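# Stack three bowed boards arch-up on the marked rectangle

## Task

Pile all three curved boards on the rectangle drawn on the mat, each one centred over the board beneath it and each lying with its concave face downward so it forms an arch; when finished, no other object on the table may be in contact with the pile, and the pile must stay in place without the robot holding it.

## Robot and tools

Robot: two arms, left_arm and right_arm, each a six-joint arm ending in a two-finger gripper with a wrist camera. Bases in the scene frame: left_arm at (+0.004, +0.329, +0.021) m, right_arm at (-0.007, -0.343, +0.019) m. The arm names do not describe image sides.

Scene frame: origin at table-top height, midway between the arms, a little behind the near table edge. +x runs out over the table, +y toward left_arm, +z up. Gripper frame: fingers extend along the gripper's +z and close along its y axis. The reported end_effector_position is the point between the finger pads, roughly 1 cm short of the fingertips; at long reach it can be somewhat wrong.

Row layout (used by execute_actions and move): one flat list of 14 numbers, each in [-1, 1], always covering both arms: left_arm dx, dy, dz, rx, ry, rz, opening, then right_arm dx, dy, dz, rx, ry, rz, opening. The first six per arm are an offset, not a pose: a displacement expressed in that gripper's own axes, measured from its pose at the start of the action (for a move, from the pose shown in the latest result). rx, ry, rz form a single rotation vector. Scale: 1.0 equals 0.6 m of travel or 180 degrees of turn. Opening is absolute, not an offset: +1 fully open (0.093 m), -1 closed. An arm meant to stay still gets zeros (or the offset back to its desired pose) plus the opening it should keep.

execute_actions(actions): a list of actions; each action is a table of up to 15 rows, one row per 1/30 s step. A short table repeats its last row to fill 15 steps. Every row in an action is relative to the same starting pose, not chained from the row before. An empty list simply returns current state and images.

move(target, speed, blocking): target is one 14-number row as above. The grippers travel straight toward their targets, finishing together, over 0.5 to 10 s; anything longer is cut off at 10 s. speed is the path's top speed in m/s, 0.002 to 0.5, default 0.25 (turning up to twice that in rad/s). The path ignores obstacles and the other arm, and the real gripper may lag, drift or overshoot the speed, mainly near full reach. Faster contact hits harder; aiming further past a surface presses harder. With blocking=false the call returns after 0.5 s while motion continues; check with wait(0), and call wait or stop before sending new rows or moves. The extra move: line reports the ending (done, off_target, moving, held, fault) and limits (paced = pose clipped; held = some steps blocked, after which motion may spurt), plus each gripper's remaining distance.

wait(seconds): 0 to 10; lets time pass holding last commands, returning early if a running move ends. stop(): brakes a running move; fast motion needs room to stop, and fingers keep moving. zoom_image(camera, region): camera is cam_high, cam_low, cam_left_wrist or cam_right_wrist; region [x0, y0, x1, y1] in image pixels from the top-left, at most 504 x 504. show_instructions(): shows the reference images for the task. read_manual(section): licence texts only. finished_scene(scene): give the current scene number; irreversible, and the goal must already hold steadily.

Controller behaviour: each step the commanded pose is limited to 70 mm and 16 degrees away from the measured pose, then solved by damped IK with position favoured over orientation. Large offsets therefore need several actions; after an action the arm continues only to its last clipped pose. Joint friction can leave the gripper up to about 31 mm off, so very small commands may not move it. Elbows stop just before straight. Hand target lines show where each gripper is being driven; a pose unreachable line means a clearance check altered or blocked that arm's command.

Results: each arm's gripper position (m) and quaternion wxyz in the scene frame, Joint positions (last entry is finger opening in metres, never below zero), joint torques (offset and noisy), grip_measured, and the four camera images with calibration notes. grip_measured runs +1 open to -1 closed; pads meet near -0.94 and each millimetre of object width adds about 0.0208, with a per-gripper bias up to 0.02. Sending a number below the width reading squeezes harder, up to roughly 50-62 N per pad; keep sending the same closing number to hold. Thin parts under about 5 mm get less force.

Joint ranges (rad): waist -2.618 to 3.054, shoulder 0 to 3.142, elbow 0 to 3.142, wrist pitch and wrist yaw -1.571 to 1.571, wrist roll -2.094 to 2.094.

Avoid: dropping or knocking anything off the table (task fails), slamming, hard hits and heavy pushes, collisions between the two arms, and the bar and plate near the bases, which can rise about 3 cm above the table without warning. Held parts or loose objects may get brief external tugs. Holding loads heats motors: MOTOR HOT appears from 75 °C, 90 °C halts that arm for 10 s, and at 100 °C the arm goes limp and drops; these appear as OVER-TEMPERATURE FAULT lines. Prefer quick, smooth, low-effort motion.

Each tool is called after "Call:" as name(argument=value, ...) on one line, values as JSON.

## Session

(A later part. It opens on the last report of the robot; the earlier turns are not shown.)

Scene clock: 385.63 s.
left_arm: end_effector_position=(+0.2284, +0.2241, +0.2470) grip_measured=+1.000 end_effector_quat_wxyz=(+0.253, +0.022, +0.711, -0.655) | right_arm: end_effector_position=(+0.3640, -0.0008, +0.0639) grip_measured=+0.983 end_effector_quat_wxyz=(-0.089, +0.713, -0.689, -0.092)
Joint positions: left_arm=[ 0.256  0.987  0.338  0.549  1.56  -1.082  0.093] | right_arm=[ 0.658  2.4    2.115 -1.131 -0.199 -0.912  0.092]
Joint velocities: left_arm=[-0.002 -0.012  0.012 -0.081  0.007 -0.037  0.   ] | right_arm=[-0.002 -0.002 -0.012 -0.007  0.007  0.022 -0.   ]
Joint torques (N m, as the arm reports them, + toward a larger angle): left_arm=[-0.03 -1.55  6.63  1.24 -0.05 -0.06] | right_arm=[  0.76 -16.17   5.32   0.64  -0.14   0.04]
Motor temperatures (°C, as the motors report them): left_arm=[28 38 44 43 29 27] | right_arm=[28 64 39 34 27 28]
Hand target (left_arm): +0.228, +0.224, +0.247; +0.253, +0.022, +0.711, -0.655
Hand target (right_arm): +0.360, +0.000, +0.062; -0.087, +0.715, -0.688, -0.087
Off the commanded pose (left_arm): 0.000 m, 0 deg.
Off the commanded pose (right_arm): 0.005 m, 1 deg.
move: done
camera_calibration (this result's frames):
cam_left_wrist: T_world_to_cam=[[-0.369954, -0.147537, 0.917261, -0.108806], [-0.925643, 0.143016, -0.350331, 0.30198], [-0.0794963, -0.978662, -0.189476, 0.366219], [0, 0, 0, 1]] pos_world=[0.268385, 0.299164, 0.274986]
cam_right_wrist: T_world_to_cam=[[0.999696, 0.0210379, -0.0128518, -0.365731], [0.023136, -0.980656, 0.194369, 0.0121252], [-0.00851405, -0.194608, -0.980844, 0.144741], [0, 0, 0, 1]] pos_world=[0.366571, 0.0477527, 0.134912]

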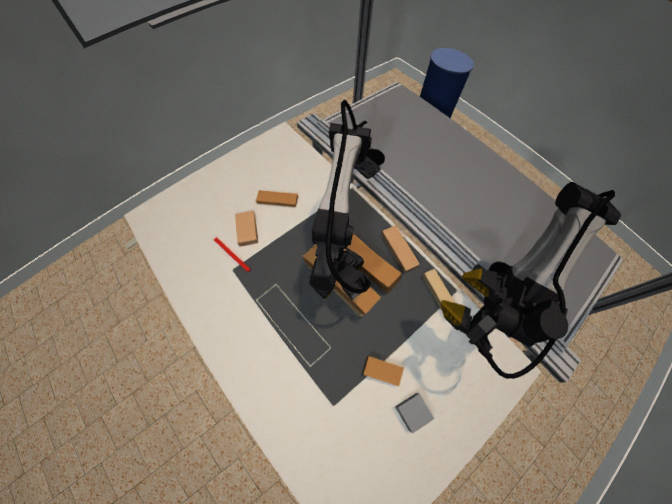

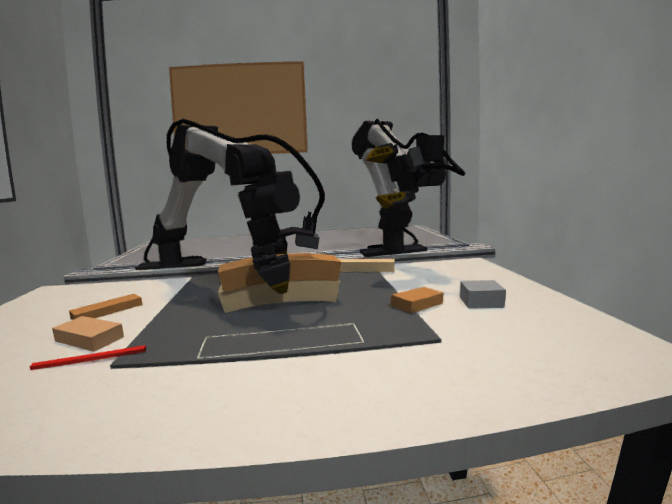

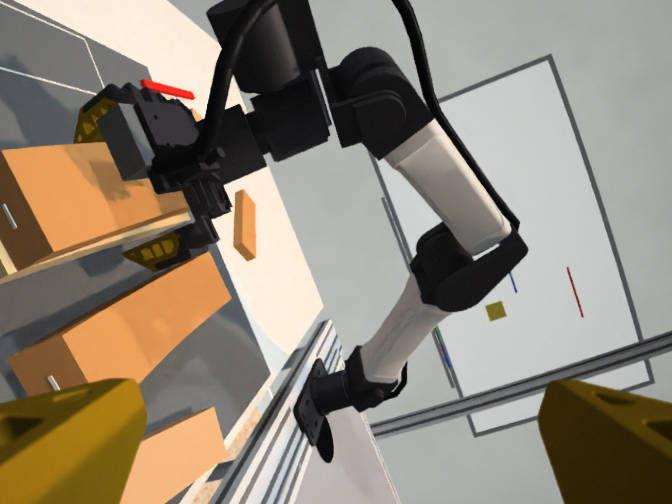

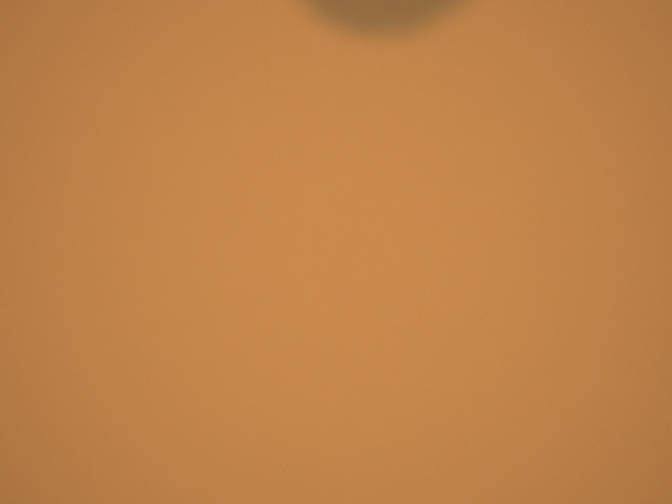

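Call:
move(target=[0,0,0,0,0,0,1, 0,0,0,0,0,0,0.1])

Call:
move(target=[0,0,0,0,0,0,1, 0,0,0,0,0,0,0.9])

Call:
move(target=[0,0,0,0,0,0,1, -0.033,0,-0.13,0,0,0,0.9], speed=0.06)

Call:
zoom_image(camera="cam_low", region=[200, 200, 400, 330])

Scene clock: 388.90 s.
left_arm: end_effector_position=(+0.2284, +0.2241, +0.2470) grip_measured=+1.000 end_effector_quat_wxyz=(+0.253, +0.022, +0.711, -0.655) | right_arm: end_effector_position=(+0.3599, -0.0007, +0.0643) grip_measured=+0.162 end_effector_quat_wxyz=(-0.084, +0.715, -0.688, -0.097)
Joint positions: left_arm=[ 0.256  0.987  0.338  0.549  1.56  -1.082  0.093] | right_arm=[ 0.66   2.399  2.115 -1.144 -0.208 -0.914  0.053]
Joint velocities: left_arm=[-0.012 -0.002 -0.007  0.037 -0.037 -0.007  0.   ] | right_arm=[-0.012 -0.007  0.002 -0.037 -0.066 -0.007 -0.001]
Joint torques (N m, as the arm reports them, + toward a larger angle): left_arm=[ 0.06 -1.7   6.63  1.28  0.03 -0.07] | right_arm=[ -0.44 -15.4    7.02   0.72  -0.09  -0.01]
Motor temperatures (°C, as the motors report them): left_arm=[28 38 44 43 29 27] | right_arm=[28 64 38 34 27 28]
Hand target (left_arm): +0.228, +0.224, +0.247; +0.253, +0.022, +0.711, -0.655
Hand target (right_arm): +0.364, -0.001, +0.064; -0.089, +0.713, -0.689, -0.092
Off the commanded pose (left_arm): 0.000 m, 0 deg.
Off the commanded pose (right_arm): 0.004 m, 1 deg.
move: done
camera_calibration (this result's frames):
cam_left_wrist: T_world_to_cam=[[-0.369954, -0.147537, 0.917261, -0.108806], [-0.925643, 0.143016, -0.350331, 0.30198], [-0.0794963, -0.978662, -0.189476, 0.366219], [0, 0, 0, 1]] pos_world=[0.268385, 0.299164, 0.274986]
cam_right_wrist: T_world_to_cam=[[0.999275, 0.0265982, -0.0272392, -0.360559], [0.0313938, -0.980435, 0.194324, 0.00928082], [-0.0215376, -0.195038, -0.980559, 0.149798], [0, 0, 0, 1]] pos_world=[0.363233, 0.0479057, 0.135261]

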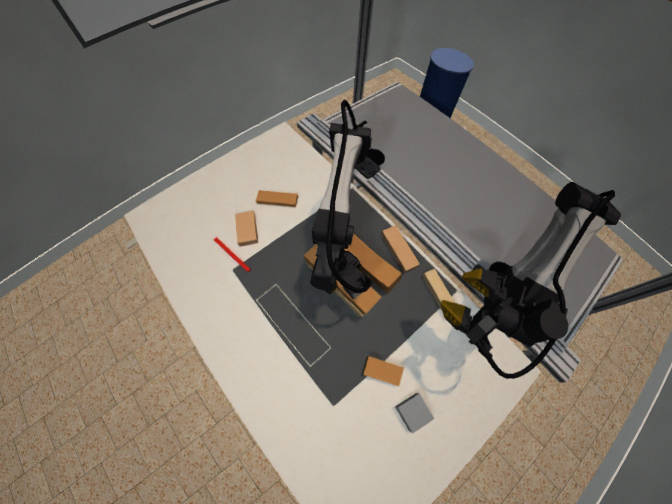

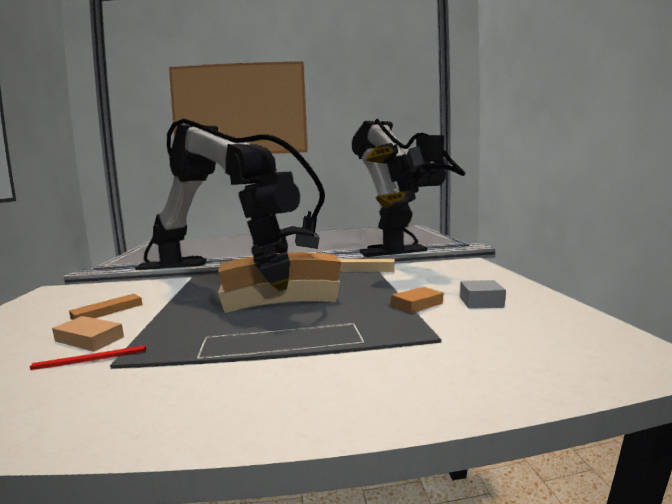

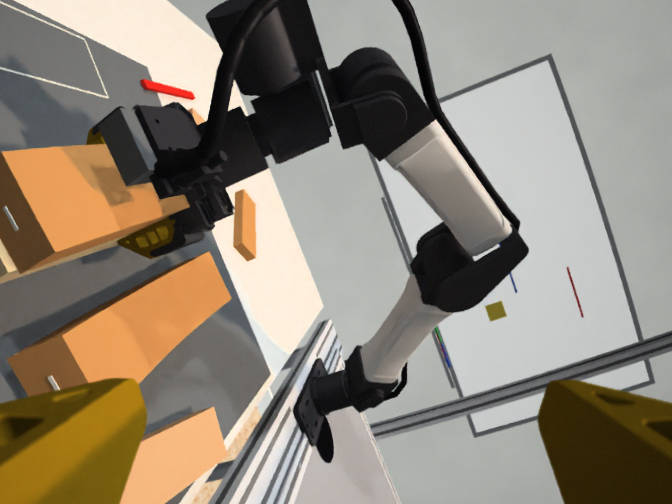

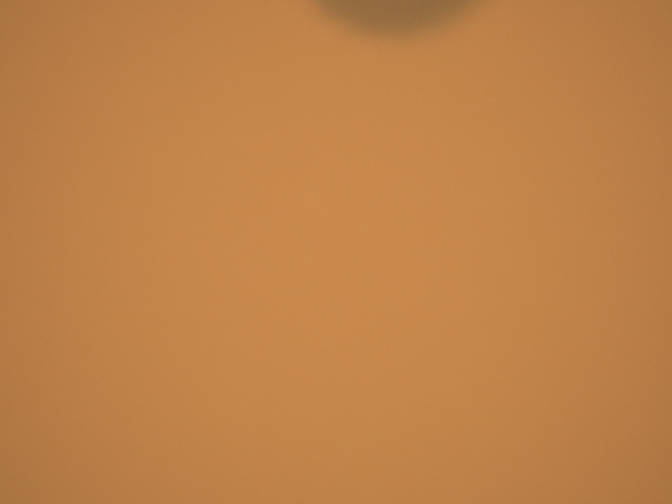

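Scene clock: 389.40 s.
left_arm: end_effector_position=(+0.2284, +0.2241, +0.2470) grip_measured=+1.000 end_effector_quat_wxyz=(+0.253, +0.022, +0.711, -0.655) | right_arm: end_effector_position=(+0.3599, -0.0007, +0.0643) grip_measured=+0.898 end_effector_quat_wxyz=(-0.084, +0.715, -0.688, -0.097)
Joint positions: left_arm=[ 0.256  0.987  0.338  0.549  1.56  -1.082  0.093] | right_arm=[ 0.66   2.399  2.115 -1.144 -0.208 -0.913  0.088]
Joint velocities: left_arm=[ 0.002 -0.007  0.007  0.051 -0.037  0.037  0.   ] | right_arm=[ 0.002 -0.007 -0.002 -0.022 -0.007 -0.037 -0.001]
Joint torques (N m, as the arm reports them, + toward a larger angle): left_arm=[ 0.08 -1.66  6.6   1.25 -0.01 -0.05] | right_arm=[ -0.17 -15.34   7.2    0.54  -0.22  -0.01]
Motor temperatures (°C, as the motors report them): left_arm=[28 38 44 43 29 27] | right_arm=[28 64 38 34 27 28]
Hand target (left_arm): +0.228, +0.224, +0.247; +0.253, +0.022, +0.711, -0.655
Hand target (right_arm): +0.360, -0.001, +0.064; -0.084, +0.715, -0.688, -0.097
Off the commanded pose (left_arm): 0.000 m, 0 deg.
Off the commanded pose (right_arm): 0.000 m, 0 deg.
move: done
camera_calibration (this result's frames):
cam_left_wrist: T_world_to_cam=[[-0.369954, -0.147537, 0.917261, -0.108806], [-0.925643, 0.143016, -0.350331, 0.30198], [-0.0794963, -0.978662, -0.189476, 0.366219], [0, 0, 0, 1]] pos_world=[0.268385, 0.299164, 0.274986]
cam_right_wrist: T_world_to_cam=[[0.999282, 0.0262293, -0.0273359, -0.360556], [0.0310508, -0.980445, 0.19433, 0.00940386], [-0.0217042, -0.195039, -0.980555, 0.149857], [0, 0, 0, 1]] pos_world=[0.363257, 0.0479051, 0.13526]

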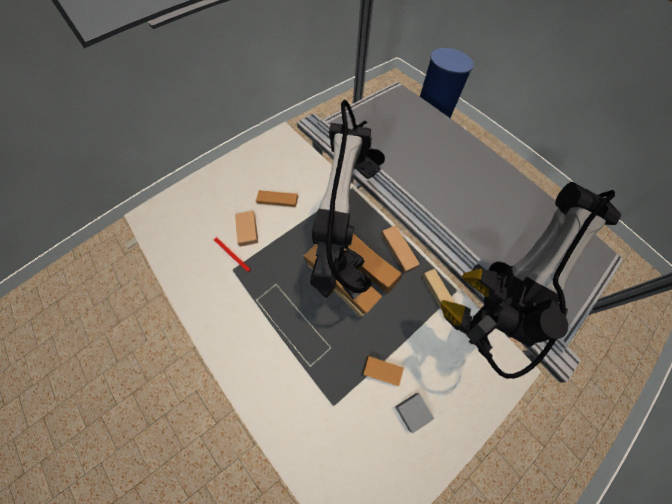

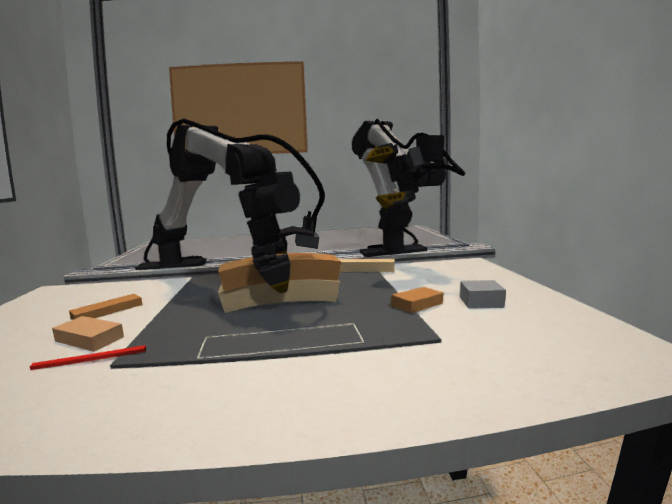

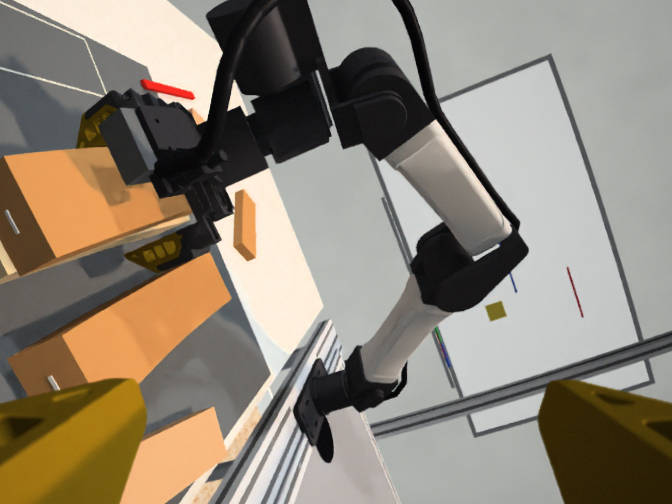

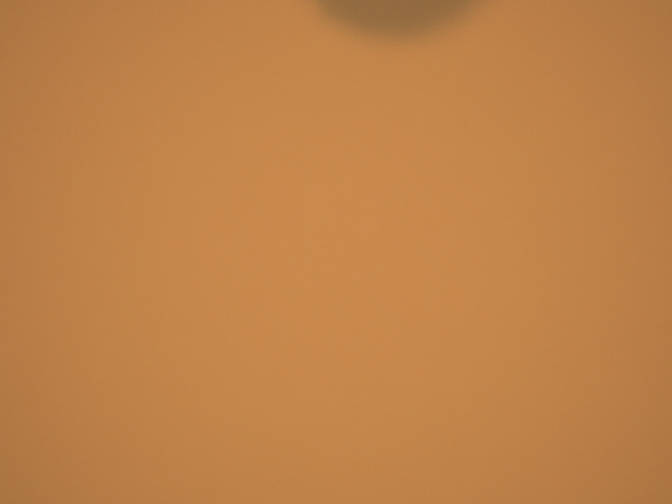

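Scene clock: 391.37 s.
left_arm: end_effector_position=(+0.2284, +0.2241, +0.2470) grip_measured=+1.000 end_effector_quat_wxyz=(+0.253, +0.022, +0.711, -0.655) | right_arm: end_effector_position=(+0.3618, +0.0002, +0.1565) grip_measured=+0.898 end_effector_quat_wxyz=(-0.101, +0.715, -0.685, -0.095)
Joint positions: left_arm=[ 0.256  0.987  0.338  0.549  1.56  -1.082  0.093] | right_arm=[ 0.66   2.465  2.601 -1.529 -0.208 -0.913  0.088]
Joint velocities: left_arm=[-0.007 -0.017 -0.017 -0.022  0.051  0.037  0.   ] | right_arm=[-0.002 -0.007  0.002  0.066  0.022  0.007  0.001]
Joint torques (N m, as the arm reports them, + toward a larger angle): left_arm=[ 0.13 -1.58  6.47  1.28 -0.06 -0.01] | right_arm=[ -0.37 -12.98   7.75   0.39  -0.26  -0.01]
Motor temperatures (°C, as the motors report them): left_arm=[28 38 44 43 29 27] | right_arm=[28 64 38 34 27 28]
Hand target (left_arm): +0.228, +0.224, +0.247; +0.253, +0.022, +0.711, -0.655
Hand target (right_arm): +0.361, -0.001, +0.145; -0.084, +0.714, -0.688, -0.097
Off the commanded pose (left_arm): 0.000 m, 0 deg.
Off the commanded pose (right_arm): 0.012 m, 2 deg.
move: off_target (right_arm)
camera_calibration (this result's frames):
cam_left_wrist: T_world_to_cam=[[-0.369954, -0.147537, 0.917261, -0.108806], [-0.925643, 0.143016, -0.350331, 0.30198], [-0.0794963, -0.978662, -0.189476, 0.366219], [0, 0, 0, 1]] pos_world=[0.268385, 0.299164, 0.274986]
cam_right_wrist: T_world_to_cam=[[0.999653, 0.0263345, 0.00110778, -0.364558], [0.0257462, -0.984596, 0.172941, -0.00240605], [0.00564505, -0.172853, -0.984932, 0.231281], [0, 0, 0, 1]] pos_world=[0.363187, 0.0472089, 0.228615]

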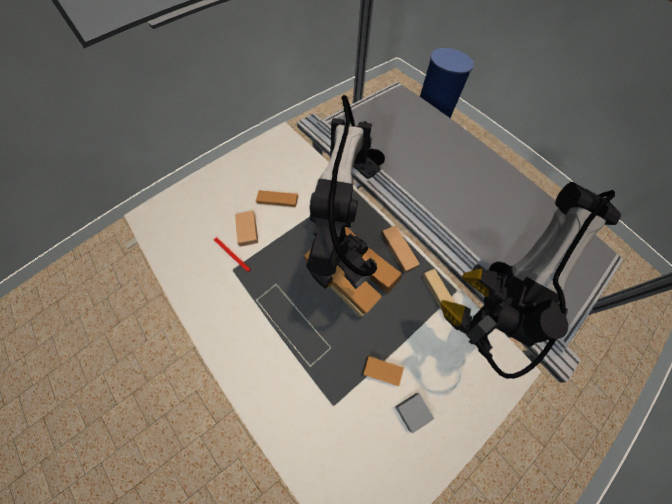

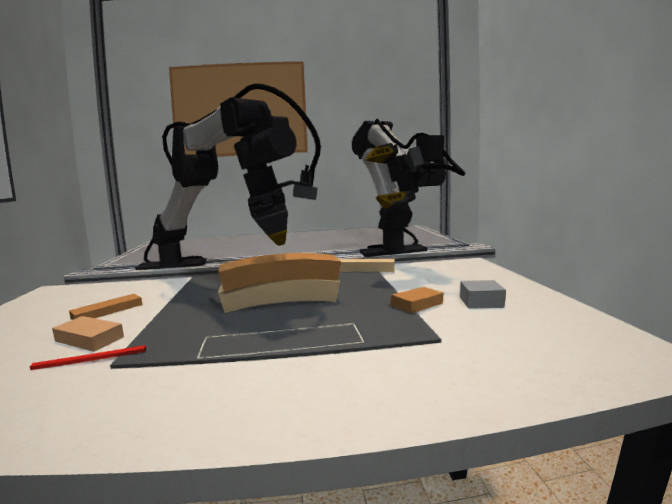

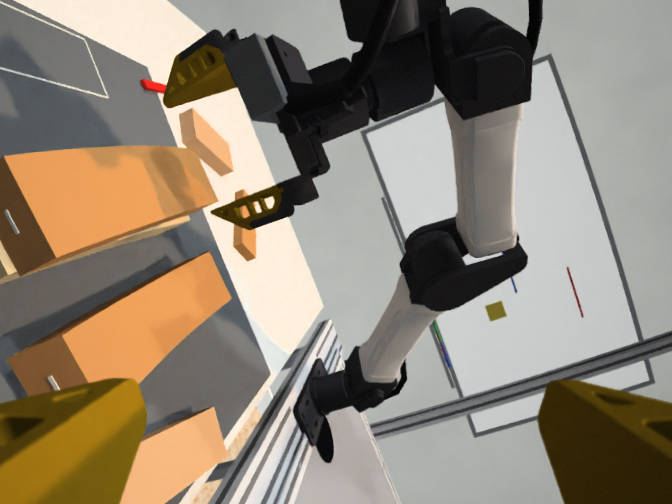

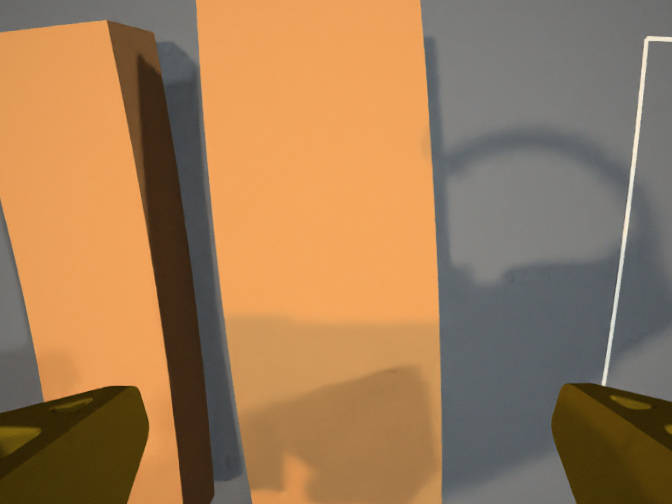

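Region (200, 200, 400, 330) of cam_low's 672x504 image, scaled by 2.520, with more detail than that image has; it fills the top 328 rows of this view, and the rest is white.

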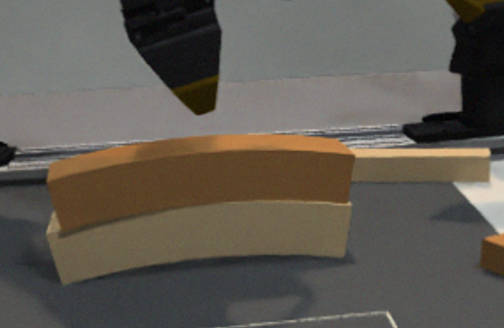

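Call:
move(target=[0,0,0,0,0,0,1, -0.048,0.177,0.02,0,0.09,0,0.8], speed=0.12)

Call:
move(target=[0,0,0,0,0,0,1, 0,0,0.1,0,0,0,0.8], speed=0.08)

Scene clock: 395.53 s.
left_arm: end_effector_position=(+0.2284, +0.2241, +0.2470) grip_measured=+1.000 end_effector_quat_wxyz=(+0.253, +0.022, +0.711, -0.655) | right_arm: end_effector_position=(+0.2574, +0.0332, +0.1523) grip_measured=+0.802 end_effector_quat_wxyz=(-0.032, +0.722, -0.691, -0.006)
Joint positions: left_arm=[ 0.256  0.987  0.338  0.549  1.56  -1.082  0.093] | right_arm=[ 0.939  2.334  2.375 -1.549  0.003 -0.656  0.084]
Joint velocities: left_arm=[-0.007  0.002 -0.017 -0.051 -0.022  0.095  0.   ] | right_arm=[-0.022  0.002  0.012 -0.037 -0.007  0.007 -0.001]
Joint torques (N m, as the arm reports them, + toward a larger angle): left_arm=[ 0.06 -1.57  6.36  1.25 -0.03 -0.01] | right_arm=[ -0.1  -15.38   4.74   0.34   0.09   0.  ]
Motor temperatures (°C, as the motors report them): left_arm=[28 38 44 43 29 27] | right_arm=[28 64 38 34 27 28]
Hand target (left_arm): +0.228, +0.224, +0.247; +0.253, +0.022, +0.711, -0.655
Hand target (right_arm): +0.254, +0.026, +0.151; -0.020, +0.721, -0.693, +0.002
Off the commanded pose (left_arm): 0.000 m, 0 deg.
Off the commanded pose (right_arm): 0.007 m, 4 deg.
joint sent to its limit (right arm) — the command would take joint 4 (wrist pitch) past its lower limit, so that joint was sent only as far as its limit.
move: off_target (right_arm)
camera_calibration (this result's frames):
cam_left_wrist: T_world_to_cam=[[-0.369954, -0.147537, 0.917261, -0.108806], [-0.925643, 0.143016, -0.350331, 0.30198], [-0.0794963, -0.978662, -0.189476, 0.366219], [0, 0, 0, 1]] pos_world=[0.268385, 0.299164, 0.274986]
cam_right_wrist: T_world_to_cam=[[0.999213, 0.0277154, 0.0283848, -0.265124], [0.0145209, -0.921354, 0.388454, 0.00141134], [0.0369186, -0.387736, -0.921031, 0.222742], [0, 0, 0, 1]] pos_world=[0.256672, 0.0950137, 0.21213]

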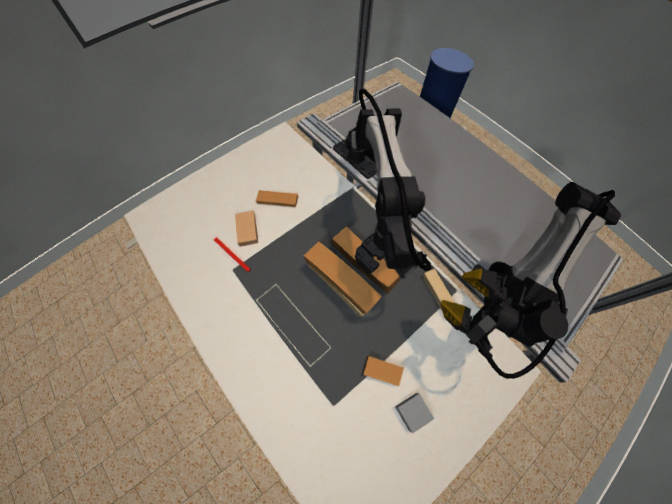

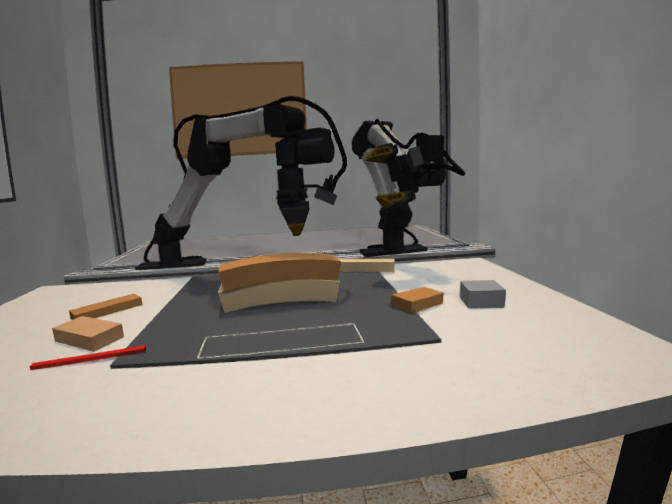

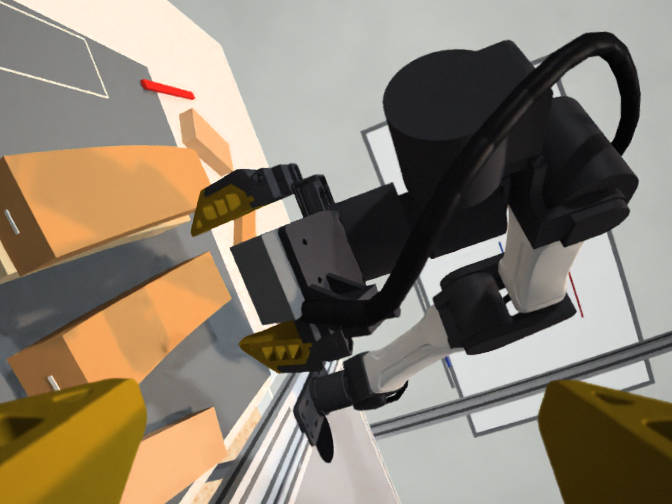

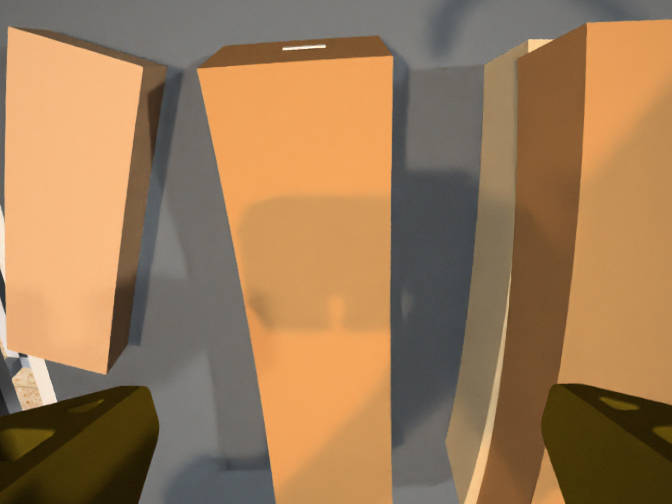

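Scene clock: 396.60 s.
left_arm: end_effector_position=(+0.2284, +0.2241, +0.2470) grip_measured=+1.000 end_effector_quat_wxyz=(+0.253, +0.022, +0.711, -0.655) | right_arm: end_effector_position=(+0.2581, +0.0344, +0.0976) grip_measured=+0.802 end_effector_quat_wxyz=(-0.027, +0.723, -0.691, -0.004)
Joint positions: left_arm=[ 0.256  0.987  0.338  0.549  1.56  -1.082  0.093] | right_arm=[ 0.939  2.305  2.105 -1.32   0.005 -0.656  0.084]
Joint velocities: left_arm=[ 0.012 -0.007 -0.002 -0.037 -0.037  0.037  0.   ] | right_arm=[-0.017 -0.007  0.012  0.037 -0.037 -0.051  0.   ]
Joint torques (N m, as the arm reports them, + toward a larger angle): left_arm=[-0.17 -1.5   6.57  1.26 -0.05 -0.03] | right_arm=[ -0.36 -15.11   4.94   0.68  -0.08   0.07]
Motor temperatures (°C, as the motors report them): left_arm=[28 38 44 43 29 27] | right_arm=[28 64 38 34 27 28]
Hand target (left_arm): +0.228, +0.224, +0.247; +0.253, +0.022, +0.711, -0.655
Hand target (right_arm): +0.259, +0.036, +0.093; -0.032, +0.723, -0.691, -0.005
Off the commanded pose (left_arm): 0.000 m, 0 deg.
Off the commanded pose (right_arm): 0.006 m, 1 deg.
move: done
camera_calibration (this result's frames):
cam_left_wrist: T_world_to_cam=[[-0.369954, -0.147537, 0.917261, -0.108806], [-0.925643, 0.143016, -0.350331, 0.30198], [-0.0794963, -0.978662, -0.189476, 0.366219], [0, 0, 0, 1]] pos_world=[0.268385, 0.299164, 0.274986]
cam_right_wrist: T_world_to_cam=[[0.999328, 0.0282968, 0.0233201, -0.263922], [0.0166948, -0.917357, 0.397715, 0.0222048], [0.0326469, -0.397058, -0.917213, 0.173916], [0, 0, 0, 1]] pos_world=[0.257696, 0.0968927, 0.156841]

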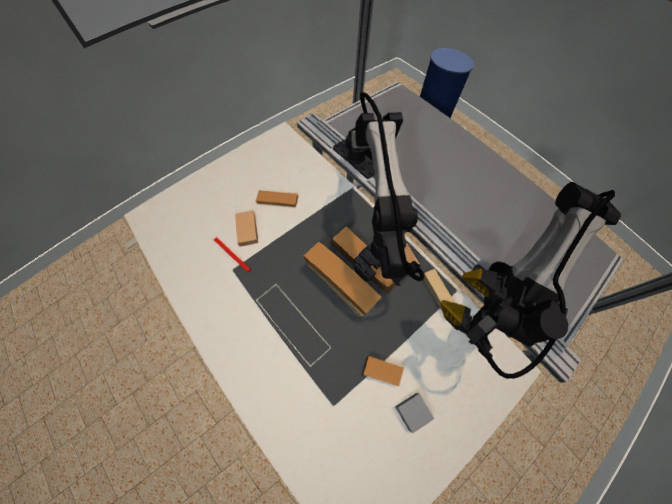

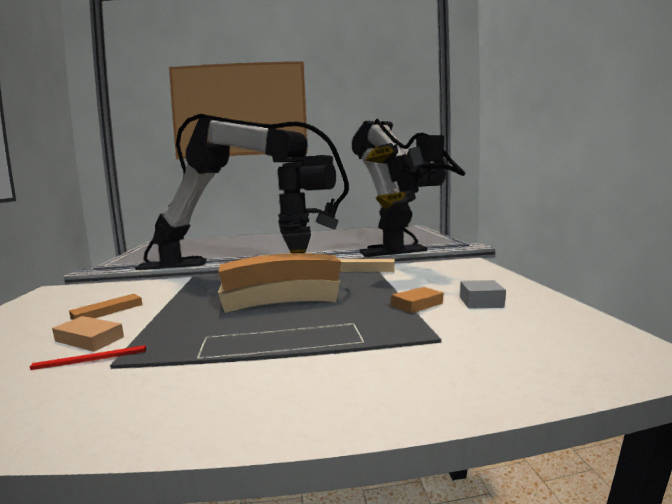

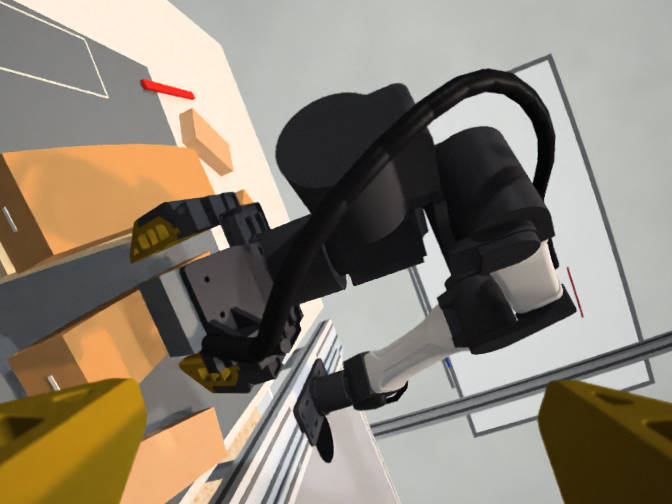

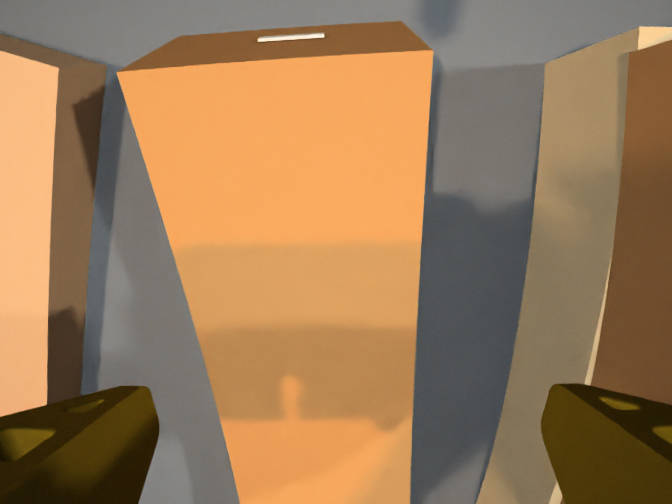

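Call:
move(target=[0,0,0,0,0,0,1, 0,0.014,0.1,0,0,-0.017,0.8], speed=0.05)

Call:
move(target=[0,0,0,0,0,0,1, 0,0,0,0,0,0,-0.05])

Call:
move(target=[0,0,0,0,0,0,1, 0,0,-0.19,0,0,0,-0.05], speed=0.08)

Scene clock: 401.67 s.
left_arm: end_effector_position=(+0.2284, +0.2241, +0.2470) grip_measured=+1.000 end_effector_quat_wxyz=(+0.253, +0.022, +0.711, -0.655) | right_arm: end_effector_position=(+0.2579, +0.0353, +0.0565) grip_measured=+0.802 end_effector_quat_wxyz=(-0.042, +0.734, -0.677, -0.003)
Joint positions: left_arm=[ 0.256  0.987  0.338  0.549  1.56  -1.082  0.093] | right_arm=[ 0.943  2.283  1.901 -1.109  0.011 -0.689  0.084]
Joint velocities: left_arm=[ 0.002 -0.002  0.007 -0.007  0.007 -0.051  0.   ] | right_arm=[ 0.007 -0.007 -0.002  0.007  0.007 -0.022  0.   ]
Joint torques (N m, as the arm reports them, + toward a larger angle): left_arm=[-0.09 -1.58  6.5   1.24 -0.01 -0.05] | right_arm=[  0.8  -12.01   5.47   0.6   -0.13  -0.07]
Motor temperatures (°C, as the motors report them): left_arm=[28 38 44 43 29 27] | right_arm=[28 65 38 34 27 28]
Hand target (left_arm): +0.228, +0.224, +0.247; +0.253, +0.022, +0.711, -0.655
Hand target (right_arm): +0.251, +0.036, +0.038; -0.027, +0.741, -0.671, -0.003
Off the commanded pose (left_arm): 0.000 m, 0 deg.
Off the commanded pose (right_arm): 0.020 m, 2 deg.
move: off_target (right_arm)
camera_calibration (this result's frames):
cam_left_wrist: T_world_to_cam=[[-0.369954, -0.147537, 0.917261, -0.108806], [-0.925643, 0.143016, -0.350331, 0.30198], [-0.0794963, -0.978662, -0.189476, 0.366219], [0, 0, 0, 1]] pos_world=[0.268385, 0.299164, 0.274986]
cam_right_wrist: T_world_to_cam=[[0.996912, 0.0624036, 0.0476647, -0.26474], [0.0396665, -0.924064, 0.380175, 0.0346388], [0.0677695, -0.37711, -0.923686, 0.127094], [0, 0, 0, 1]] pos_world=[0.253936, 0.0964576, 0.116845]

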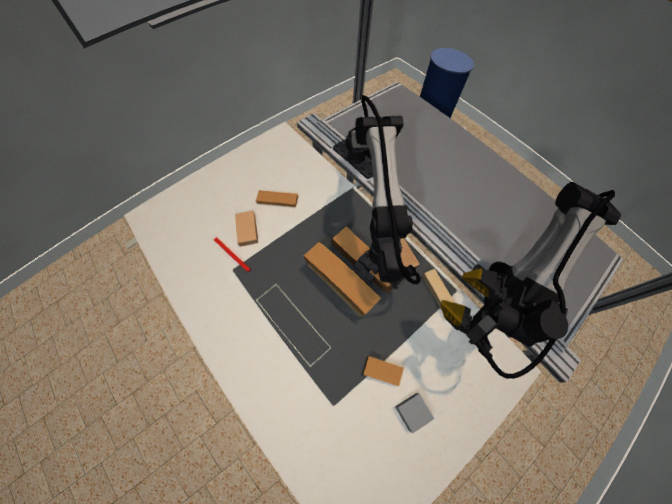

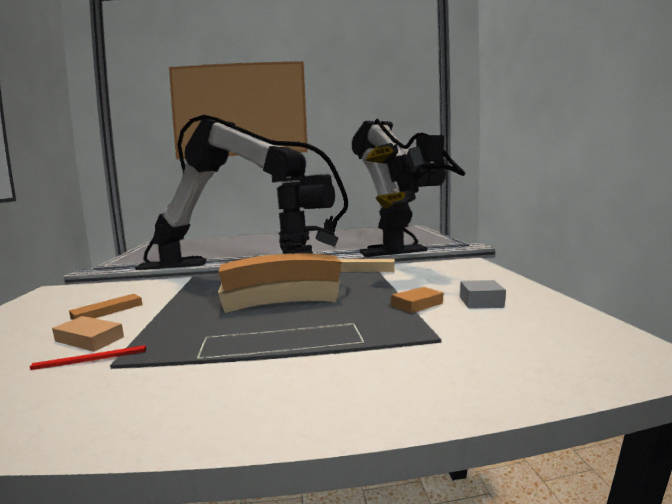

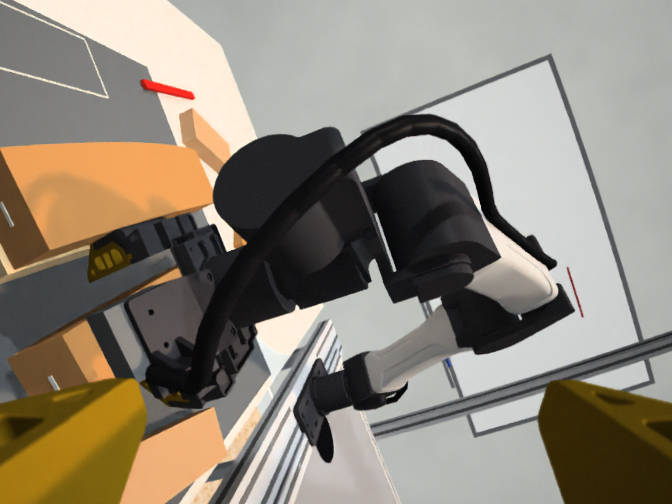

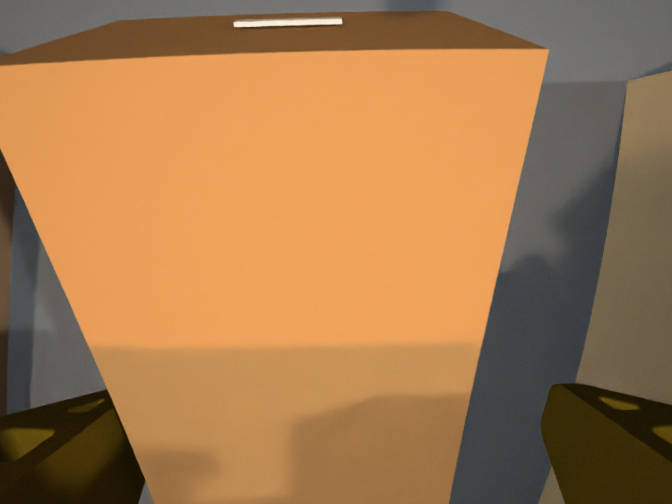

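Scene clock: 402.17 s.
left_arm: end_effector_position=(+0.2284, +0.2241, +0.2470) grip_measured=+1.000 end_effector_quat_wxyz=(+0.253, +0.022, +0.711, -0.655) | right_arm: end_effector_position=(+0.2523, +0.0374, +0.0564) grip_measured=+0.144 end_effector_quat_wxyz=(-0.037, +0.735, -0.677, -0.013)
Joint positions: left_arm=[ 0.256  0.987  0.338  0.549  1.56  -1.082  0.093] | right_arm=[ 0.947  2.283  1.901 -1.115 -0.01  -0.685  0.052]
Joint velocities: left_arm=[-0.007  0.017 -0.017  0.007 -0.007  0.007  0.   ] | right_arm=[-0.002  0.007 -0.012 -0.037 -0.022  0.007 -0.001]
Joint torques (N m, as the arm reports them, + toward a larger angle): left_arm=[ 0.14 -1.58  6.36  1.26  0.04 -0.01] | right_arm=[ -0.39 -14.36   6.93   0.57   0.12  -0.03]
Motor temperatures (°C, as the motors report them): left_arm=[28 38 44 43 29 27] | right_arm=[28 65 38 34 27 28]
Hand target (left_arm): +0.228, +0.224, +0.247; +0.253, +0.022, +0.711, -0.655
Hand target (right_arm): +0.258, +0.035, +0.057; -0.042, +0.734, -0.678, -0.003
Off the commanded pose (left_arm): 0.000 m, 0 deg.
Off the commanded pose (right_arm): 0.006 m, 1 deg.
move: done
camera_calibration (this result's frames):
cam_left_wrist: T_world_to_cam=[[-0.369954, -0.147537, 0.917261, -0.108806], [-0.925643, 0.143016, -0.350331, 0.30198], [-0.0794963, -0.978662, -0.189476, 0.366219], [0, 0, 0, 1]] pos_world=[0.268385, 0.299164, 0.274986]
cam_right_wrist: T_world_to_cam=[[0.997518, 0.065035, 0.0269701, -0.258293], [0.0503447, -0.926669, 0.372491, 0.0347093], [0.0492172, -0.370208, -0.927644, 0.132843], [0, 0, 0, 1]] pos_world=[0.249367, 0.0981416, 0.117268]

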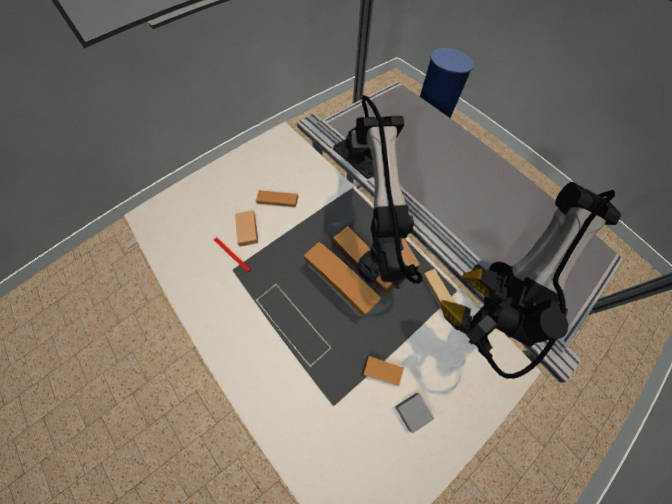

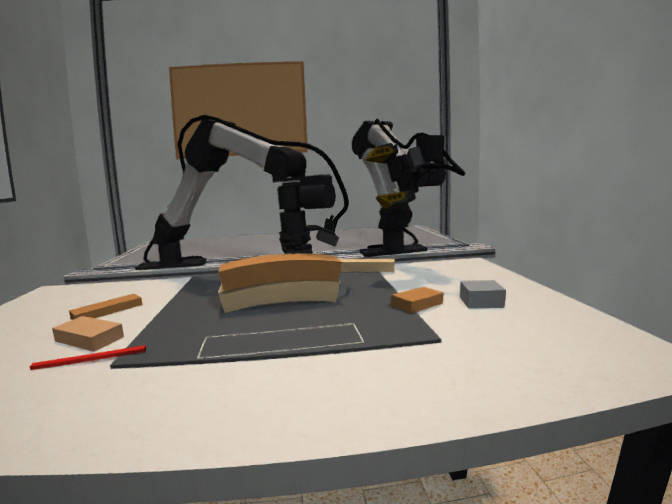

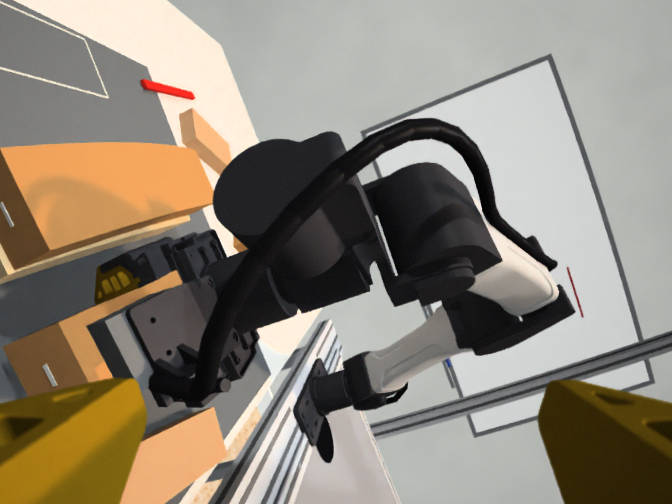

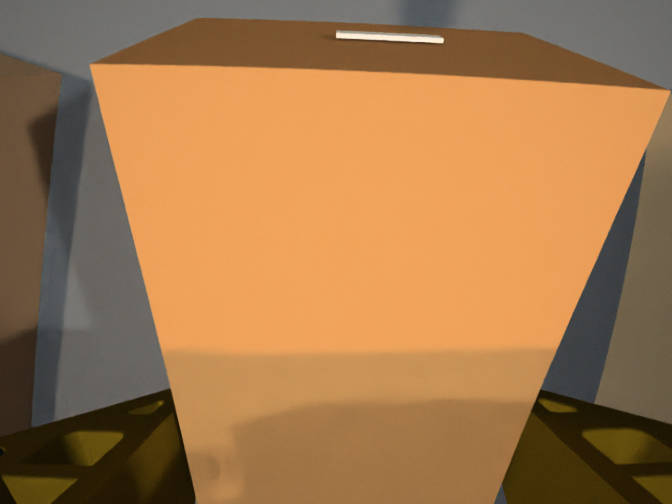

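Scene clock: 404.13 s.
left_arm: end_effector_position=(+0.2284, +0.2241, +0.2470) grip_measured=+1.000 end_effector_quat_wxyz=(+0.253, +0.022, +0.711, -0.655) | right_arm: end_effector_position=(+0.2493, +0.0328, +0.1657) grip_measured=+0.144 end_effector_quat_wxyz=(-0.044, +0.735, -0.677, -0.015)
Joint positions: left_arm=[ 0.256  0.987  0.338  0.549  1.56  -1.082  0.093] | right_arm=[ 0.947  2.283  2.338 -1.538 -0.013 -0.685  0.052]
Joint velocities: left_arm=[-0.012 -0.012 -0.017  0.037  0.022 -0.007  0.   ] | right_arm=[-0.007 -0.002  0.007  0.037 -0.022  0.007  0.001]
Joint torques (N m, as the arm reports them, + toward a larger angle): left_arm=[ 0.01 -1.72  6.51  1.23 -0.03 -0.02] | right_arm=[ -0.39 -13.85   8.17   0.3   -0.07  -0.04]
Motor temperatures (°C, as the motors report them): left_arm=[28 38 44 43 29 27] | right_arm=[28 65 38 34 27 28]
Hand target (left_arm): +0.228, +0.224, +0.247; +0.253, +0.022, +0.711, -0.655
Hand target (right_arm): +0.249, +0.030, +0.170; -0.041, +0.735, -0.677, -0.013
Off the commanded pose (left_arm): 0.000 m, 0 deg.
Off the commanded pose (right_arm): 0.006 m, 1 deg.
joint sent to its limit (right arm) — the command would take joint 4 (wrist pitch) past its lower limit, so that joint was sent only as far as its limit.
move: done
camera_calibration (this result's frames):
cam_left_wrist: T_world_to_cam=[[-0.369954, -0.147537, 0.917261, -0.108806], [-0.925643, 0.143016, -0.350331, 0.30198], [-0.0794963, -0.978662, -0.189476, 0.366219], [0, 0, 0, 1]] pos_world=[0.268385, 0.299164, 0.274986]
cam_right_wrist: T_world_to_cam=[[0.997331, 0.0647824, 0.0336791, -0.259004], [0.0482994, -0.931287, 0.36107, -0.00755254], [0.0547559, -0.358479, -0.93193, 0.231658], [0, 0, 0, 1]] pos_world=[0.245993, 0.0927898, 0.227339]

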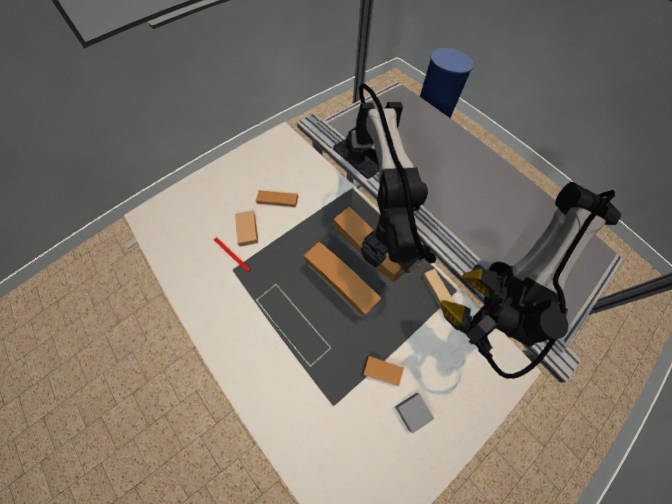

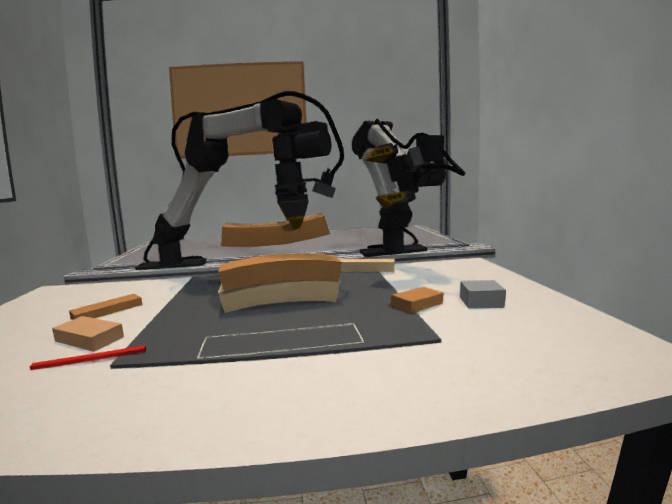

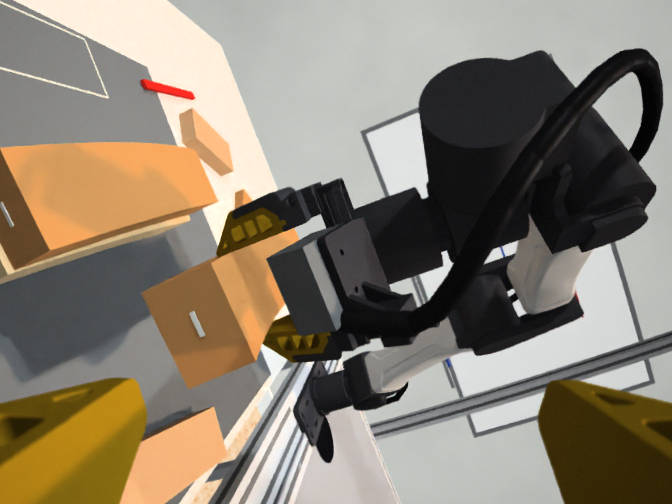

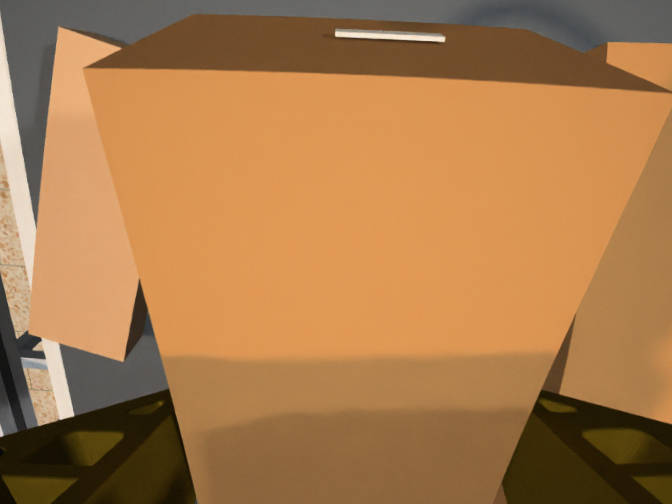

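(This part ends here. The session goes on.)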